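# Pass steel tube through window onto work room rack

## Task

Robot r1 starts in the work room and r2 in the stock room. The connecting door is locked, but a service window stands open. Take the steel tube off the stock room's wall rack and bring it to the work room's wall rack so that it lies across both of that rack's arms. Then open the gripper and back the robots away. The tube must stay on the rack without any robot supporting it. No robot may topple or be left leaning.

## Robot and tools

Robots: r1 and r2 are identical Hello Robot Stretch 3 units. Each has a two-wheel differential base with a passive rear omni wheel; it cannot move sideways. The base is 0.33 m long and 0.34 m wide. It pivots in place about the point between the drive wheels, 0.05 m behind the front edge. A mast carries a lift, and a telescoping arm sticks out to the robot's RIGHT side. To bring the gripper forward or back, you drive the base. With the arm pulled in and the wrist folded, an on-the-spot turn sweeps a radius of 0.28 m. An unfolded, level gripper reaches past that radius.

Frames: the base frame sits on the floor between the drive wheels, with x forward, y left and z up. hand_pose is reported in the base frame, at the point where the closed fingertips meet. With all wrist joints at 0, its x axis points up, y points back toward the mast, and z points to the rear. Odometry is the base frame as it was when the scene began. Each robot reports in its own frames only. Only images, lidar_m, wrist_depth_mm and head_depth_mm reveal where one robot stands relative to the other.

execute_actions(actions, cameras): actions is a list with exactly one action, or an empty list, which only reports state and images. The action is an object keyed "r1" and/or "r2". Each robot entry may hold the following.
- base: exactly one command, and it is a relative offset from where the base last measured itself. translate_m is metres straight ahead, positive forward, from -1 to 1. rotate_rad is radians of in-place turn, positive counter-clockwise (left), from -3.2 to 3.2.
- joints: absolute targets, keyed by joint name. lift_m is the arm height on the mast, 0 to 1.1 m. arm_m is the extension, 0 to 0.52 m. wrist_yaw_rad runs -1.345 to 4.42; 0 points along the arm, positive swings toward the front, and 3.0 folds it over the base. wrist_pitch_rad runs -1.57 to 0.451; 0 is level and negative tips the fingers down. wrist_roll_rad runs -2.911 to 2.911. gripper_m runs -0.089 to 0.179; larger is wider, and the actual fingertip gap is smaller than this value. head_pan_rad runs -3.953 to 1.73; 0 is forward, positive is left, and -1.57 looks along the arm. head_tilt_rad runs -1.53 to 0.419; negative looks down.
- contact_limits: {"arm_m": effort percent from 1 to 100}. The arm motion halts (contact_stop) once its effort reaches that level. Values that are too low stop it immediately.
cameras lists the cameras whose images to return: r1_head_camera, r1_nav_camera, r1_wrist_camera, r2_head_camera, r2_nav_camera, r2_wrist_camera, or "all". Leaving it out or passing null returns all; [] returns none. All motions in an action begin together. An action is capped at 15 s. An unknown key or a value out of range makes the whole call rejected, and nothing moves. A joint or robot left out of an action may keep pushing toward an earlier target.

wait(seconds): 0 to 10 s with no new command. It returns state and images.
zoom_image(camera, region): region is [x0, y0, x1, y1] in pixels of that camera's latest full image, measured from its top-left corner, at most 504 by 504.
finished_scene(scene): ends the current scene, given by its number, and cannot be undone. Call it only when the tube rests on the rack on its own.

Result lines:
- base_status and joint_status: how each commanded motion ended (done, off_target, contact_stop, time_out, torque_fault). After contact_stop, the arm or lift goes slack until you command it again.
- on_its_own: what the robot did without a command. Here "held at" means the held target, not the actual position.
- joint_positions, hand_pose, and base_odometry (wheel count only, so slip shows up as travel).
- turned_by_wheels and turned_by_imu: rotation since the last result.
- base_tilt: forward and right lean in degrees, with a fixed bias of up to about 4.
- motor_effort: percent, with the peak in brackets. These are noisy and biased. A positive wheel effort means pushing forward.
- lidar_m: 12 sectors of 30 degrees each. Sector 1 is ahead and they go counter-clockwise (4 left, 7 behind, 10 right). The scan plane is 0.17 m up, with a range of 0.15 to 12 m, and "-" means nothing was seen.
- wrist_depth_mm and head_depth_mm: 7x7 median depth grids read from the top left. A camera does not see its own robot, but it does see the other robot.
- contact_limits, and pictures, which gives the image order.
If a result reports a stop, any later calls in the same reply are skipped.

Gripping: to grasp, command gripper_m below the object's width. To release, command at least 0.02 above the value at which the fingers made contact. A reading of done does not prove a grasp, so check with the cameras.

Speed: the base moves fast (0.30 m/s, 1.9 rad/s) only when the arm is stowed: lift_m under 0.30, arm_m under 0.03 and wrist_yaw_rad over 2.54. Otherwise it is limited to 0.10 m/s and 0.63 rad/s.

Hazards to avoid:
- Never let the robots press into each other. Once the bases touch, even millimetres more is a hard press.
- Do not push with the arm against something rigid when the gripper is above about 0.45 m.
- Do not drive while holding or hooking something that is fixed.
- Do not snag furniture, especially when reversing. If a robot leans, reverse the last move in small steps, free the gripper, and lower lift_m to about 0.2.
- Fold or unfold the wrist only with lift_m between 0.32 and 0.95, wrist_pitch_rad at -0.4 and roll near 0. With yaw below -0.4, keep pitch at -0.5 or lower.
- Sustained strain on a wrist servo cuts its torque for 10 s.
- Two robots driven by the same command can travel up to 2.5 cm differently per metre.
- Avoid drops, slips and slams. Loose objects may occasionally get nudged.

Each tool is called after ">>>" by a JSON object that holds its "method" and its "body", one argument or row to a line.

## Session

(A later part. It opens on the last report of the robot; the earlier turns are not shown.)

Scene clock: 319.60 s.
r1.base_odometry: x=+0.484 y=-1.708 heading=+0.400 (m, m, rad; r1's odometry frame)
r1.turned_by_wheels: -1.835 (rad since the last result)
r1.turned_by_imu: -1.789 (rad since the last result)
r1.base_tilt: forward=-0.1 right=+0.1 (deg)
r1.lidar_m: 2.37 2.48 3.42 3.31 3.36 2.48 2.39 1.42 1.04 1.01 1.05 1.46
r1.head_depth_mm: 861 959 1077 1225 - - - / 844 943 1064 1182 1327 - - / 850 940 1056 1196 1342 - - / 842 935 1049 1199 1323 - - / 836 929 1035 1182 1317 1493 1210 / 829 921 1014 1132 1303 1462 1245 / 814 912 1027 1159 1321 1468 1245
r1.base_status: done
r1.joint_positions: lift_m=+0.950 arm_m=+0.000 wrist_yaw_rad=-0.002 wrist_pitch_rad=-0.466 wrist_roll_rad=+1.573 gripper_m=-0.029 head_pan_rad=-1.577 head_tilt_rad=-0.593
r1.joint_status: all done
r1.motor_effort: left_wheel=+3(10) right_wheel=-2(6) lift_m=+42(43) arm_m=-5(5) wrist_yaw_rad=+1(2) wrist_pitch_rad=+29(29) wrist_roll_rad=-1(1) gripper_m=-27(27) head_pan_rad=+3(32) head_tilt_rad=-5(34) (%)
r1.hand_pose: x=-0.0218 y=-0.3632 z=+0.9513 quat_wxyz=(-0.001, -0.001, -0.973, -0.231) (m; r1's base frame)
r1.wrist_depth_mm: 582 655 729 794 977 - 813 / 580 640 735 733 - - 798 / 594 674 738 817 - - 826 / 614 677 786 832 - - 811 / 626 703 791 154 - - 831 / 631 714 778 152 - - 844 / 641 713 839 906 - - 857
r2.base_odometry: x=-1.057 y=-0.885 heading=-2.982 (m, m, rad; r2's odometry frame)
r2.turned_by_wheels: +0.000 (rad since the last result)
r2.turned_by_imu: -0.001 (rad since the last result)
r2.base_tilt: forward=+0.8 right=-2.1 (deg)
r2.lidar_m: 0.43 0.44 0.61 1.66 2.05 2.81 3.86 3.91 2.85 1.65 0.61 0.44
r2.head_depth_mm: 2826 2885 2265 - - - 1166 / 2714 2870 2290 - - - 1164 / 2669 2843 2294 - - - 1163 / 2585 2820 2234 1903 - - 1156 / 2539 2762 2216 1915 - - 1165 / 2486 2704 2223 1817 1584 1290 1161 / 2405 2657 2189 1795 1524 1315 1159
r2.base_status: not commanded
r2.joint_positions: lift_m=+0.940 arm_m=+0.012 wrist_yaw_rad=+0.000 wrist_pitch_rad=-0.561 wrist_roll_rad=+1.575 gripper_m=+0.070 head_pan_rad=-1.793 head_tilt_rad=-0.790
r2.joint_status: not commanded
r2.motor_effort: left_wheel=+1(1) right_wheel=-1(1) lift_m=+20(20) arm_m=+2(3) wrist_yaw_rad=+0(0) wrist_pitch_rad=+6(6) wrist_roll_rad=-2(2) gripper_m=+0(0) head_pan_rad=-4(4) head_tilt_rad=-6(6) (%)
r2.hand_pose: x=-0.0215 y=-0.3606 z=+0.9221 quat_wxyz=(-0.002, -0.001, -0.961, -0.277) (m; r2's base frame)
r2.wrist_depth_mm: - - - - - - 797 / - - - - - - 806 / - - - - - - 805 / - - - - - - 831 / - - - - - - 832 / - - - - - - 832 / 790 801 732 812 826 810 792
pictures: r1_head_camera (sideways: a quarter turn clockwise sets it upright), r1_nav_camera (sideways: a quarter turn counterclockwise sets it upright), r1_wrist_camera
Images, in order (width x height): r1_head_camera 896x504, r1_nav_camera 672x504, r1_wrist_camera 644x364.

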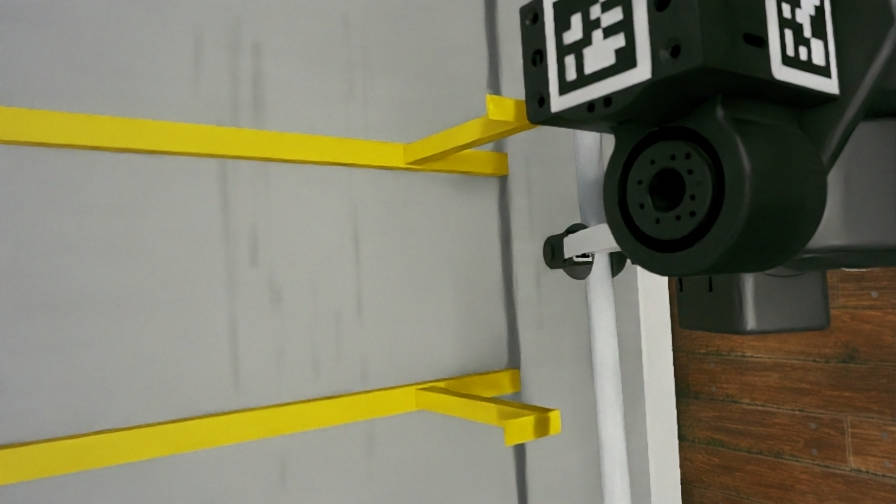

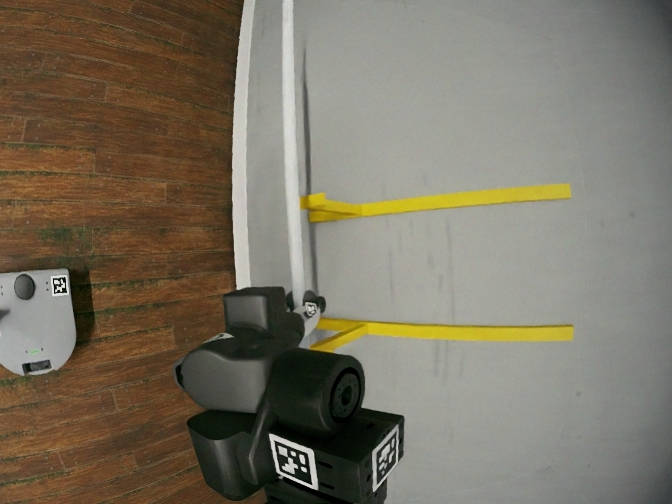

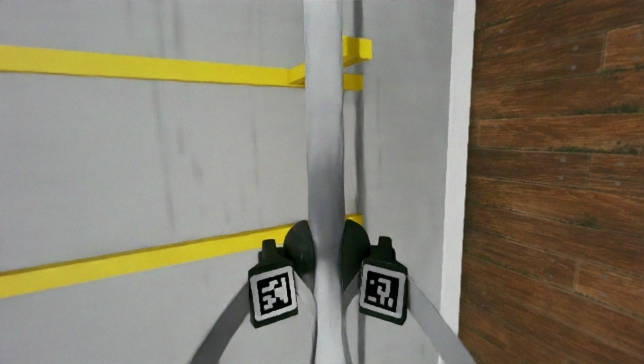

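>>> {"method": "execute_actions", "body": {
  "actions": [
    {"r1":{"joints":{"wrist_pitch_rad":0.0,"lift_m":0.78,"arm_m":0.46}}}
  ],
  "cameras": ["r1_head_camera"]
}}

>>> {"method": "execute_actions", "body": {
  "actions": [
    {"r1":{"joints":{"lift_m":0.66}}}
  ],
  "cameras": ["r1_head_camera","r1_wrist_camera"]
}}

Scene clock: 327.90 s.
r1.base_odometry: x=+0.484 y=-1.708 heading=+0.400 (m, m, rad; r1's odometry frame)
r1.turned_by_wheels: +0.000 (rad since the last result)
r1.turned_by_imu: +0.001 (rad since the last result)
r1.base_tilt: forward=-0.1 right=+0.1 (deg)
r1.lidar_m: 2.37 2.47 3.39 3.31 3.34 2.47 2.40 1.41 1.04 1.01 1.05 1.45
r1.head_depth_mm: 856 952 1053 1229 1433 1530 - / 841 945 1045 1191 - 1417 1210 / 847 940 1034 - 1406 1453 1233 / 845 936 1027 1266 1389 1469 1240 / 835 929 1038 1193 1385 1466 1242 / 831 922 997 1134 1359 1464 1233 / 813 913 1010 1162 1346 1463 1242
r1.base_status: not commanded
r1.joint_positions: lift_m=+0.780 arm_m=+0.460 wrist_yaw_rad=-0.002 wrist_pitch_rad=-0.090 wrist_roll_rad=+1.573 gripper_m=-0.029 head_pan_rad=-1.577 head_tilt_rad=-0.593
r1.joint_status: wrist_pitch_rad off_target (ended at -0.090, target +0.000); the others done
r1.on_its_own: wrist_pitch_rad is at rest, and its effort (+39) is outside its rest range (-20 to +32)
r1.motor_effort: left_wheel=+3(3) right_wheel=-2(3) lift_m=+29(37) arm_m=+4(6) wrist_yaw_rad=+1(0) wrist_pitch_rad=+39(41) wrist_roll_rad=-2(1) gripper_m=-27(27) head_pan_rad=+3(3) head_tilt_rad=-6(5) (%)
r1.hand_pose: x=-0.0218 y=-0.8577 z=+0.8715 quat_wxyz=(-0.001, -0.001, -0.999, -0.045) (m; r1's base frame)
r1.wrist_depth_mm: 266 269 282 283 302 311 322 / 272 278 288 290 307 318 332 / 279 286 294 302 314 326 339 / 283 293 304 311 322 336 351 / 290 299 311 230 334 347 359 / 300 308 316 151 348 358 376 / 302 314 327 336 351 360 362
r2.base_odometry: x=-1.057 y=-0.885 heading=-2.982 (m, m, rad; r2's odometry frame)
r2.turned_by_wheels: +0.000 (rad since the last result)
r2.turned_by_imu: -0.002 (rad since the last result)
r2.base_tilt: forward=+0.9 right=-2.2 (deg)
r2.lidar_m: 0.43 0.44 0.61 1.66 2.06 2.81 3.86 3.95 2.86 1.64 0.61 0.45
r2.head_depth_mm: 2795 2906 2270 - - - 1158 / 2716 2854 2289 - - - 1165 / 2653 2859 2289 - - - 1171 / 2588 2796 2219 1902 - - 1153 / 2588 2746 2238 1905 - - 1158 / 2507 2714 2207 1837 1590 1299 1158 / 2404 2675 2228 1819 1520 1317 1162
r2.base_status: not commanded
r2.joint_positions: lift_m=+0.940 arm_m=+0.012 wrist_yaw_rad=+0.000 wrist_pitch_rad=-0.561 wrist_roll_rad=+1.575 gripper_m=+0.070 head_pan_rad=-1.793 head_tilt_rad=-0.790
r2.joint_status: not commanded
r2.motor_effort: left_wheel=+1(2) right_wheel=-1(1) lift_m=+20(20) arm_m=+4(4) wrist_yaw_rad=+0(0) wrist_pitch_rad=+6(6) wrist_roll_rad=-2(2) gripper_m=+0(0) head_pan_rad=-4(4) head_tilt_rad=-6(6) (%)
r2.hand_pose: x=-0.0215 y=-0.3606 z=+0.9221 quat_wxyz=(-0.002, -0.001, -0.961, -0.277) (m; r2's base frame)
r2.wrist_depth_mm: - - - - - - 795 / - - - - - - 802 / - - - - - - 821 / - - - - - - 812 / - - - - - - 818 / - - - - - - 833 / 791 806 736 796 790 809 806
pictures: r1_head_camera (sideways: a quarter turn clockwise sets it upright)
Images, in order (width x height): r1_head_camera 896x504.

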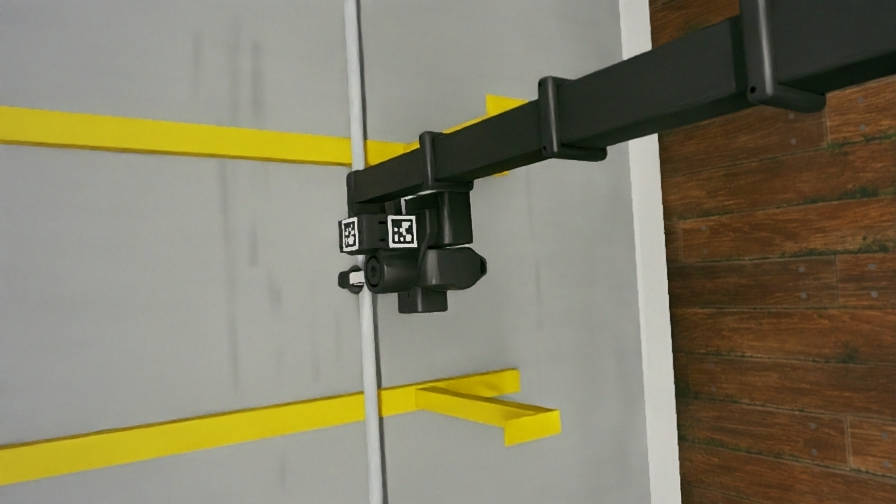

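Scene clock: 329.83 s.
r1.base_odometry: x=+0.484 y=-1.708 heading=+0.400 (m, m, rad; r1's odometry frame)
r1.turned_by_wheels: +0.000 (rad since the last result)
r1.turned_by_imu: +0.000 (rad since the last result)
r1.base_tilt: forward=-0.1 right=+0.0 (deg)
r1.lidar_m: 2.37 2.48 3.42 3.31 3.36 2.48 2.39 1.42 1.04 1.01 1.05 1.45
r1.head_depth_mm: 858 954 1080 1230 1441 1449 1259 / 845 944 1065 1154 1407 1489 - / 847 938 1056 1137 1459 1424 1234 / 840 933 1051 1127 1439 1465 1242 / 839 928 1041 1185 1384 1466 1242 / 832 921 1020 1110 1360 1469 1244 / 813 914 1025 1139 1344 1471 1243
r1.base_status: not commanded
r1.joint_positions: lift_m=+0.660 arm_m=+0.460 wrist_yaw_rad=-0.002 wrist_pitch_rad=-0.089 wrist_roll_rad=+1.573 gripper_m=-0.029 head_pan_rad=-1.577 head_tilt_rad=-0.593
r1.joint_status: all done
r1.on_its_own: wrist_pitch_rad is at rest, and its effort (+38) is outside its rest range (-20 to +32)
r1.motor_effort: left_wheel=+3(3) right_wheel=-2(2) lift_m=+29(29) arm_m=+4(4) wrist_yaw_rad=+1(1) wrist_pitch_rad=+38(38) wrist_roll_rad=-2(2) gripper_m=-27(27) head_pan_rad=+3(3) head_tilt_rad=-4(6) (%)
r1.hand_pose: x=-0.0218 y=-0.8577 z=+0.7516 quat_wxyz=(-0.001, -0.001, -0.999, -0.045) (m; r1's base frame)
r1.wrist_depth_mm: 266 272 283 284 301 309 322 / 272 277 286 291 307 317 333 / 278 285 295 299 319 331 341 / 282 291 304 309 326 334 348 / 290 299 307 230 332 349 362 / 298 306 317 151 348 354 375 / 302 316 329 335 348 361 381
r2.base_odometry: x=-1.057 y=-0.885 heading=-2.982 (m, m, rad; r2's odometry frame)
r2.turned_by_wheels: +0.000 (rad since the last result)
r2.turned_by_imu: +0.000 (rad since the last result)
r2.base_tilt: forward=+0.8 right=-2.0 (deg)
r2.lidar_m: 0.43 0.44 0.61 1.66 2.05 2.82 3.86 3.94 2.85 1.64 0.61 0.45
r2.head_depth_mm: 2789 2888 2269 - - - 1163 / 2714 2880 2254 - - - 1169 / 2691 2880 2296 - - - 1162 / 2572 2822 2220 1906 - - 1150 / 2556 2758 2212 1891 - - 1162 / 2497 2748 2217 1803 1599 1300 1161 / 2431 2687 2212 1800 1510 1309 1164
r2.base_status: not commanded
r2.joint_positions: lift_m=+0.940 arm_m=+0.012 wrist_yaw_rad=+0.000 wrist_pitch_rad=-0.561 wrist_roll_rad=+1.575 gripper_m=+0.070 head_pan_rad=-1.793 head_tilt_rad=-0.790
r2.joint_status: not commanded
r2.motor_effort: left_wheel=+1(1) right_wheel=-1(1) lift_m=+20(20) arm_m=+3(3) wrist_yaw_rad=+0(0) wrist_pitch_rad=+6(6) wrist_roll_rad=-2(2) gripper_m=+0(0) head_pan_rad=-4(4) head_tilt_rad=-6(6) (%)
r2.hand_pose: x=-0.0215 y=-0.3606 z=+0.9221 quat_wxyz=(-0.002, -0.001, -0.961, -0.277) (m; r2's base frame)
r2.wrist_depth_mm: - - - - - - 802 / - - - - - - 796 / - - - - - - 818 / - - - - - - 804 / - - - - - - 829 / - - - - - - 818 / 780 795 746 799 782 801 810
pictures: r1_head_camera (sideways: a quarter turn clockwise sets it upright), r1_wrist_camera
Images, in order (width x height): r1_head_camera 896x504, r1_wrist_camera 644x364.

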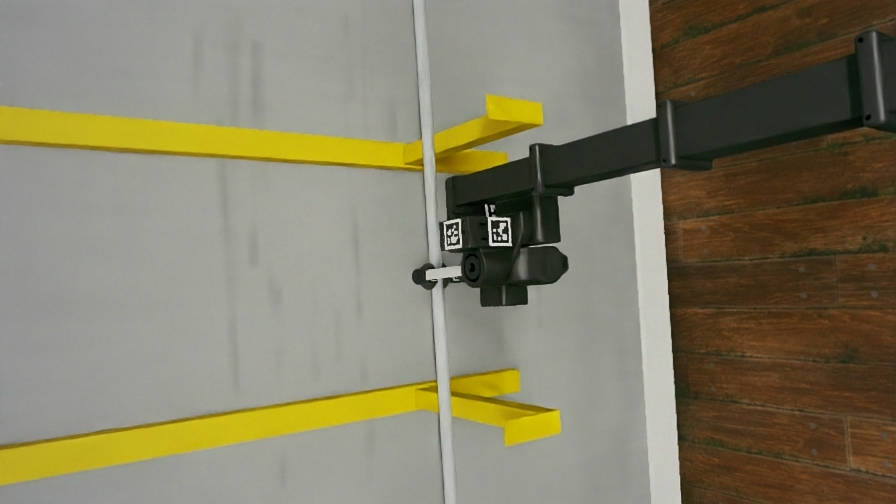

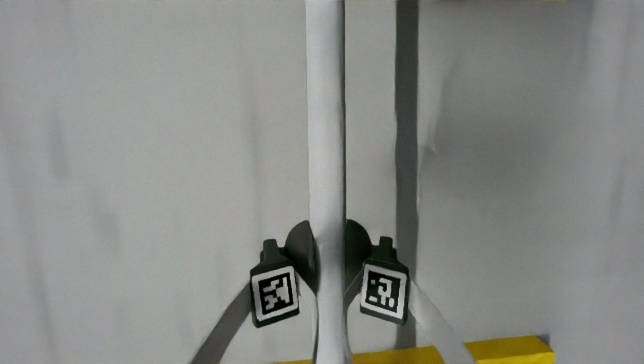

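>>> {"method": "execute_actions", "body": {
  "actions": [
    {"r1":{"joints":{"lift_m":0.63}}}
  ],
  "cameras": ["r1_head_camera"]
}}

Scene clock: 331.90 s.
r1.base_odometry: x=+0.484 y=-1.708 heading=+0.400 (m, m, rad; r1's odometry frame)
r1.turned_by_wheels: +0.000 (rad since the last result)
r1.turned_by_imu: +0.000 (rad since the last result)
r1.base_tilt: forward=+0.0 right=+0.1 (deg)
r1.lidar_m: 2.37 2.47 3.42 3.30 3.36 2.47 2.40 1.41 1.04 1.01 1.05 1.45
r1.head_depth_mm: 859 956 1079 1233 1430 1447 1233 / 840 946 1063 1171 1424 1487 - / 846 935 1059 1154 - 1457 1236 / 843 936 1055 1148 1450 1469 1233 / 838 931 1042 1164 1380 1460 1244 / 832 917 1018 1129 1358 1467 1247 / 815 913 1026 1140 1335 1461 1244
r1.base_status: not commanded
r1.joint_positions: lift_m=+0.630 arm_m=+0.460 wrist_yaw_rad=-0.002 wrist_pitch_rad=-0.075 wrist_roll_rad=+1.572 gripper_m=-0.029 head_pan_rad=-1.577 head_tilt_rad=-0.593
r1.joint_status: all done
r1.motor_effort: left_wheel=+3(3) right_wheel=-2(2) lift_m=+28(31) arm_m=+4(4) wrist_yaw_rad=+1(0) wrist_pitch_rad=+32(38) wrist_roll_rad=-2(1) gripper_m=-26(27) head_pan_rad=+3(3) head_tilt_rad=-4(5) (%)
r1.hand_pose: x=-0.0218 y=-0.8584 z=+0.7253 quat_wxyz=(+0.000, -0.001, -0.999, -0.038) (m; r1's base frame)
r1.wrist_depth_mm: 267 274 282 285 297 305 319 / 274 281 286 290 305 312 325 / 280 286 294 299 316 323 329 / 286 291 300 305 322 333 342 / 294 302 309 150 330 338 357 / 301 309 315 151 343 353 363 / 307 317 331 338 346 359 379
r2.base_odometry: x=-1.057 y=-0.885 heading=-2.982 (m, m, rad; r2's odometry frame)
r2.turned_by_wheels: +0.000 (rad since the last result)
r2.turned_by_imu: +0.000 (rad since the last result)
r2.base_tilt: forward=+0.9 right=-2.0 (deg)
r2.lidar_m: 0.43 0.44 0.61 1.66 2.05 2.81 3.87 3.92 2.85 1.65 0.61 0.44
r2.head_depth_mm: 2812 2863 2271 - - - 1168 / 2740 2900 2249 - - - 1158 / 2650 2822 2282 - - - 1161 / 2587 2815 2235 1888 - - 1150 / 2562 2793 2236 1898 - - 1154 / 2496 2743 2216 1811 1586 1290 1160 / 2445 2638 2194 1809 1526 1317 1161
r2.base_status: not commanded
r2.joint_positions: lift_m=+0.940 arm_m=+0.012 wrist_yaw_rad=+0.000 wrist_pitch_rad=-0.561 wrist_roll_rad=+1.575 gripper_m=+0.070 head_pan_rad=-1.793 head_tilt_rad=-0.790
r2.joint_status: not commanded
r2.motor_effort: left_wheel=+2(1) right_wheel=-1(1) lift_m=+20(20) arm_m=+2(2) wrist_yaw_rad=+0(1) wrist_pitch_rad=+6(6) wrist_roll_rad=-2(2) gripper_m=+1(0) head_pan_rad=-4(4) head_tilt_rad=-6(6) (%)
r2.hand_pose: x=-0.0215 y=-0.3606 z=+0.9221 quat_wxyz=(-0.002, -0.001, -0.961, -0.277) (m; r2's base frame)
r2.wrist_depth_mm: - - - - - - 796 / - - - - - - 807 / - - - - - - 811 / - - - - - - 816 / - - - - - - 824 / - - - - - - 842 / 798 792 758 799 797 815 799
pictures: r1_head_camera (sideways: a quarter turn clockwise sets it upright)
Images, in order (width x height): r1_head_camera 896x504.

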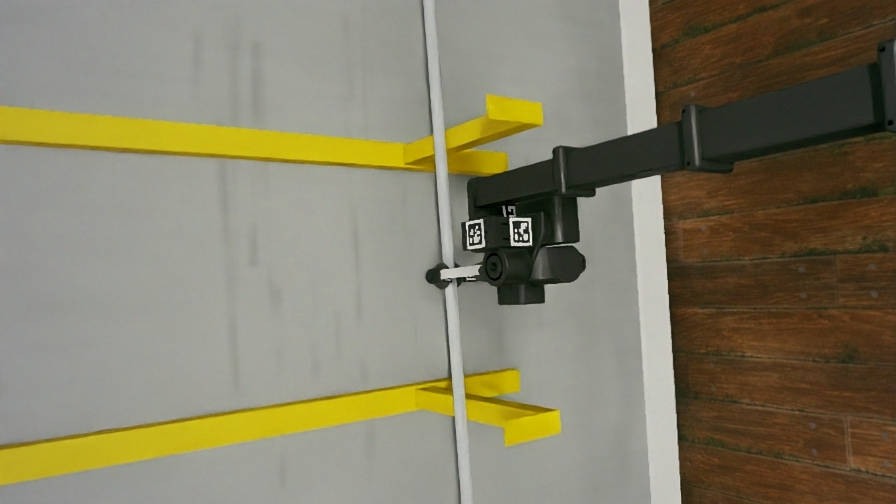

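Touching. Lower and release.

>>> {"method": "execute_actions", "body": {
  "actions": [
    {"r1":{"joints":{"lift_m":0.615,"gripper_m":0.07}}}
  ],
  "cameras": ["r1_wrist_camera"]
}}

>>> {"method": "execute_actions", "body": {
  "actions": [
    {"r1":{"joints":{"arm_m":0.0}}}
  ],
  "cameras": ["r1_head_camera","r1_nav_camera"]
}}

Scene clock: 335.60 s.
r1.base_odometry: x=+0.484 y=-1.708 heading=+0.400 (m, m, rad; r1's odometry frame)
r1.turned_by_wheels: +0.000 (rad since the last result)
r1.turned_by_imu: +0.000 (rad since the last result)
r1.base_tilt: forward=+0.0 right=+0.1 (deg)
r1.lidar_m: 2.37 2.47 3.42 3.30 3.36 2.47 2.39 1.42 1.05 1.01 1.05 1.45
r1.head_depth_mm: 859 955 1075 1222 1434 1447 1236 / 843 946 1067 1169 1414 1487 - / 848 940 1054 1158 1405 1455 1237 / 841 936 1050 1144 1460 1454 1238 / 832 926 1038 1166 1376 1461 1239 / 830 918 1016 1129 1357 1464 1243 / 818 913 1028 1143 1348 1471 1245
r1.base_status: not commanded
r1.joint_positions: lift_m=+0.615 arm_m=+0.460 wrist_yaw_rad=-0.002 wrist_pitch_rad=-0.028 wrist_roll_rad=+1.572 gripper_m=+0.070 head_pan_rad=-1.577 head_tilt_rad=-0.593
r1.joint_status: all done
r1.motor_effort: left_wheel=+3(3) right_wheel=-2(2) lift_m=+25(27) arm_m=+4(3) wrist_yaw_rad=+1(2) wrist_pitch_rad=+12(32) wrist_roll_rad=-1(1) gripper_m=+1(99) head_pan_rad=+3(3) head_tilt_rad=-5(4) (%)
r1.hand_pose: x=-0.0218 y=-0.8601 z=+0.7225 quat_wxyz=(+0.000, -0.001, -1.000, -0.014) (m; r1's base frame)
r1.wrist_depth_mm: 276 279 282 282 292 295 304 / 282 284 289 291 301 301 306 / 287 292 296 297 306 311 316 / 296 296 303 306 318 321 326 / 301 306 312 314 325 330 336 / 312 316 - 323 - 337 345 / 320 325 333 330 340 348 355
r2.base_odometry: x=-1.057 y=-0.885 heading=-2.982 (m, m, rad; r2's odometry frame)
r2.turned_by_wheels: +0.000 (rad since the last result)
r2.turned_by_imu: -0.001 (rad since the last result)
r2.base_tilt: forward=+1.0 right=-2.2 (deg)
r2.lidar_m: 0.43 0.44 0.61 1.67 2.06 2.81 3.85 3.93 2.85 1.64 0.61 0.44
r2.head_depth_mm: 2791 2900 2256 - - - 1170 / 2715 2930 2257 - - - 1171 / 2671 2888 2278 - - - 1166 / 2608 2769 2220 1930 - - 1152 / 2516 2740 2246 1908 - - 1160 / 2493 2725 2212 1795 1593 1292 1160 / 2450 2682 2222 1805 1521 1320 1160
r2.base_status: not commanded
r2.joint_positions: lift_m=+0.940 arm_m=+0.012 wrist_yaw_rad=+0.000 wrist_pitch_rad=-0.561 wrist_roll_rad=+1.575 gripper_m=+0.070 head_pan_rad=-1.793 head_tilt_rad=-0.790
r2.joint_status: not commanded
r2.motor_effort: left_wheel=+2(2) right_wheel=-1(1) lift_m=+20(20) arm_m=+3(4) wrist_yaw_rad=+0(0) wrist_pitch_rad=+6(6) wrist_roll_rad=-2(2) gripper_m=+0(1) head_pan_rad=-3(4) head_tilt_rad=-6(6) (%)
r2.hand_pose: x=-0.0215 y=-0.3606 z=+0.9221 quat_wxyz=(-0.002, -0.001, -0.961, -0.277) (m; r2's base frame)
r2.wrist_depth_mm: - - - - - - 802 / - - - - - - 793 / - - - - - - 813 / - - - - - - 817 / - - - - - - 811 / - - - - - - 847 / 782 801 740 791 785 808 794
pictures: r1_wrist_camera
Images, in order (width x height): r1_wrist_camera 644x364.

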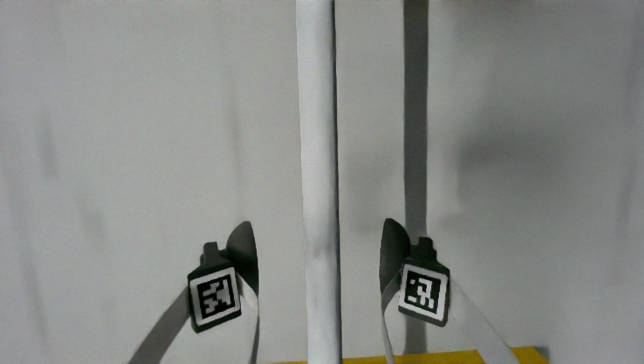

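Scene clock: 340.17 s.
r1.base_odometry: x=+0.484 y=-1.708 heading=+0.400 (m, m, rad; r1's odometry frame)
r1.turned_by_wheels: +0.000 (rad since the last result)
r1.turned_by_imu: +0.001 (rad since the last result)
r1.base_tilt: forward=+0.0 right=+0.0 (deg)
r1.lidar_m: 2.37 2.47 3.40 3.30 3.37 2.48 2.40 1.41 1.04 1.01 1.05 1.46
r1.head_depth_mm: 858 960 1075 1240 1433 1438 1238 / 844 946 1066 1174 1424 1461 1231 / 846 942 1051 1177 1401 1459 1235 / 843 937 1051 1174 1389 1500 1242 / 839 927 1043 1169 1370 1464 1240 / 834 920 1020 1134 1363 1464 1241 / 814 915 1023 1153 1342 1469 1246
r1.base_status: not commanded
r1.joint_positions: lift_m=+0.615 arm_m=+0.000 wrist_yaw_rad=-0.002 wrist_pitch_rad=-0.027 wrist_roll_rad=+1.572 gripper_m=+0.070 head_pan_rad=-1.577 head_tilt_rad=-0.593
r1.joint_status: all done
r1.motor_effort: left_wheel=+3(3) right_wheel=-2(2) lift_m=+24(25) arm_m=-5(4) wrist_yaw_rad=+1(1) wrist_pitch_rad=+12(12) wrist_roll_rad=-1(1) gripper_m=+1(1) head_pan_rad=+3(3) head_tilt_rad=-4(5) (%)
r1.hand_pose: x=-0.0218 y=-0.4008 z=+0.7228 quat_wxyz=(+0.000, -0.001, -1.000, -0.014) (m; r1's base frame)
r1.wrist_depth_mm: 683 700 691 576 721 732 725 / 685 703 707 718 728 758 739 / 730 730 727 753 773 781 771 / 726 758 747 779 787 804 766 / 752 750 785 764 801 818 786 / 763 777 - 802 - 854 801 / 797 812 833 830 843 880 802
r2.base_odometry: x=-1.057 y=-0.885 heading=-2.982 (m, m, rad; r2's odometry frame)
r2.turned_by_wheels: +0.000 (rad since the last result)
r2.turned_by_imu: -0.001 (rad since the last result)
r2.base_tilt: forward=+0.9 right=-2.1 (deg)
r2.lidar_m: 0.43 0.44 0.61 1.66 2.06 2.81 3.86 3.91 2.85 1.64 0.61 0.45
r2.head_depth_mm: 2811 2873 2270 - - - 1169 / 2718 2880 2264 - - - 1164 / 2630 2905 2300 - - - 1169 / 2594 2807 2235 1933 - - 1154 / 2532 2753 2212 1912 - - 1160 / 2469 2729 2195 1802 1597 1289 1165 / 2445 2664 2217 1807 1517 1312 1158
r2.base_status: not commanded
r2.joint_positions: lift_m=+0.940 arm_m=+0.012 wrist_yaw_rad=+0.000 wrist_pitch_rad=-0.561 wrist_roll_rad=+1.575 gripper_m=+0.070 head_pan_rad=-1.793 head_tilt_rad=-0.790
r2.joint_status: not commanded
r2.motor_effort: left_wheel=+1(2) right_wheel=-1(1) lift_m=+20(20) arm_m=+2(2) wrist_yaw_rad=+0(0) wrist_pitch_rad=+6(6) wrist_roll_rad=-2(2) gripper_m=+1(1) head_pan_rad=-4(4) head_tilt_rad=-6(6) (%)
r2.hand_pose: x=-0.0215 y=-0.3606 z=+0.9221 quat_wxyz=(-0.002, -0.001, -0.961, -0.277) (m; r2's base frame)
r2.wrist_depth_mm: - - - - - - 782 / - - - - - - 807 / - - - - - - 810 / - - - - - - 827 / - - - - - - 830 / - - - - - - 839 / 797 781 754 794 799 816 794
pictures: r1_head_camera (sideways: a quarter turn clockwise sets it upright), r1_nav_camera (sideways: a quarter turn counterclockwise sets it upright)
Images, in order (width x height): r1_head_camera 896x504, r1_nav_camera 672x504.

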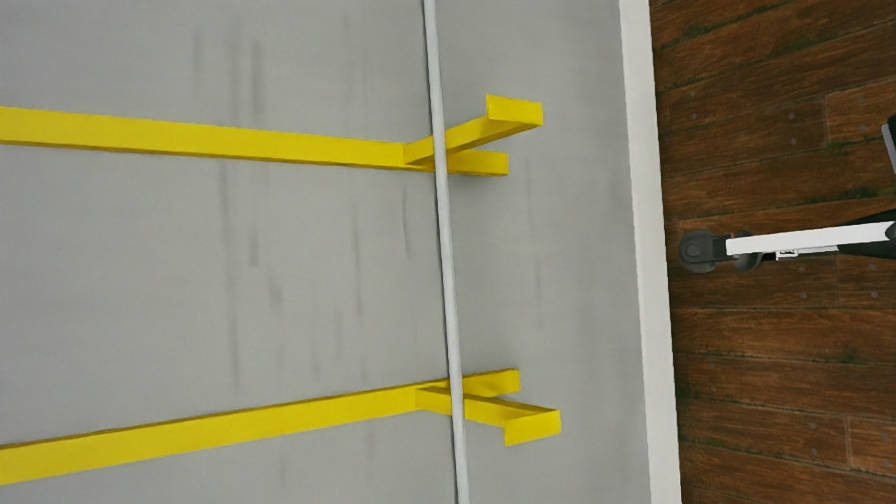

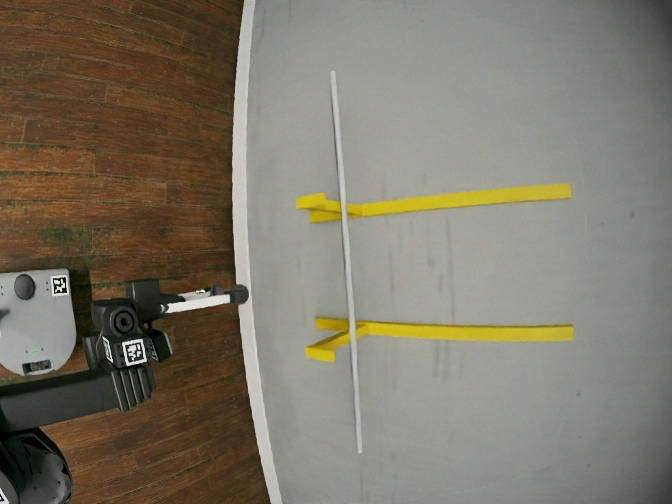

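>>> {"method": "finished_scene", "body": {
  "scene": 1
}}

The scene is finished: the task was done.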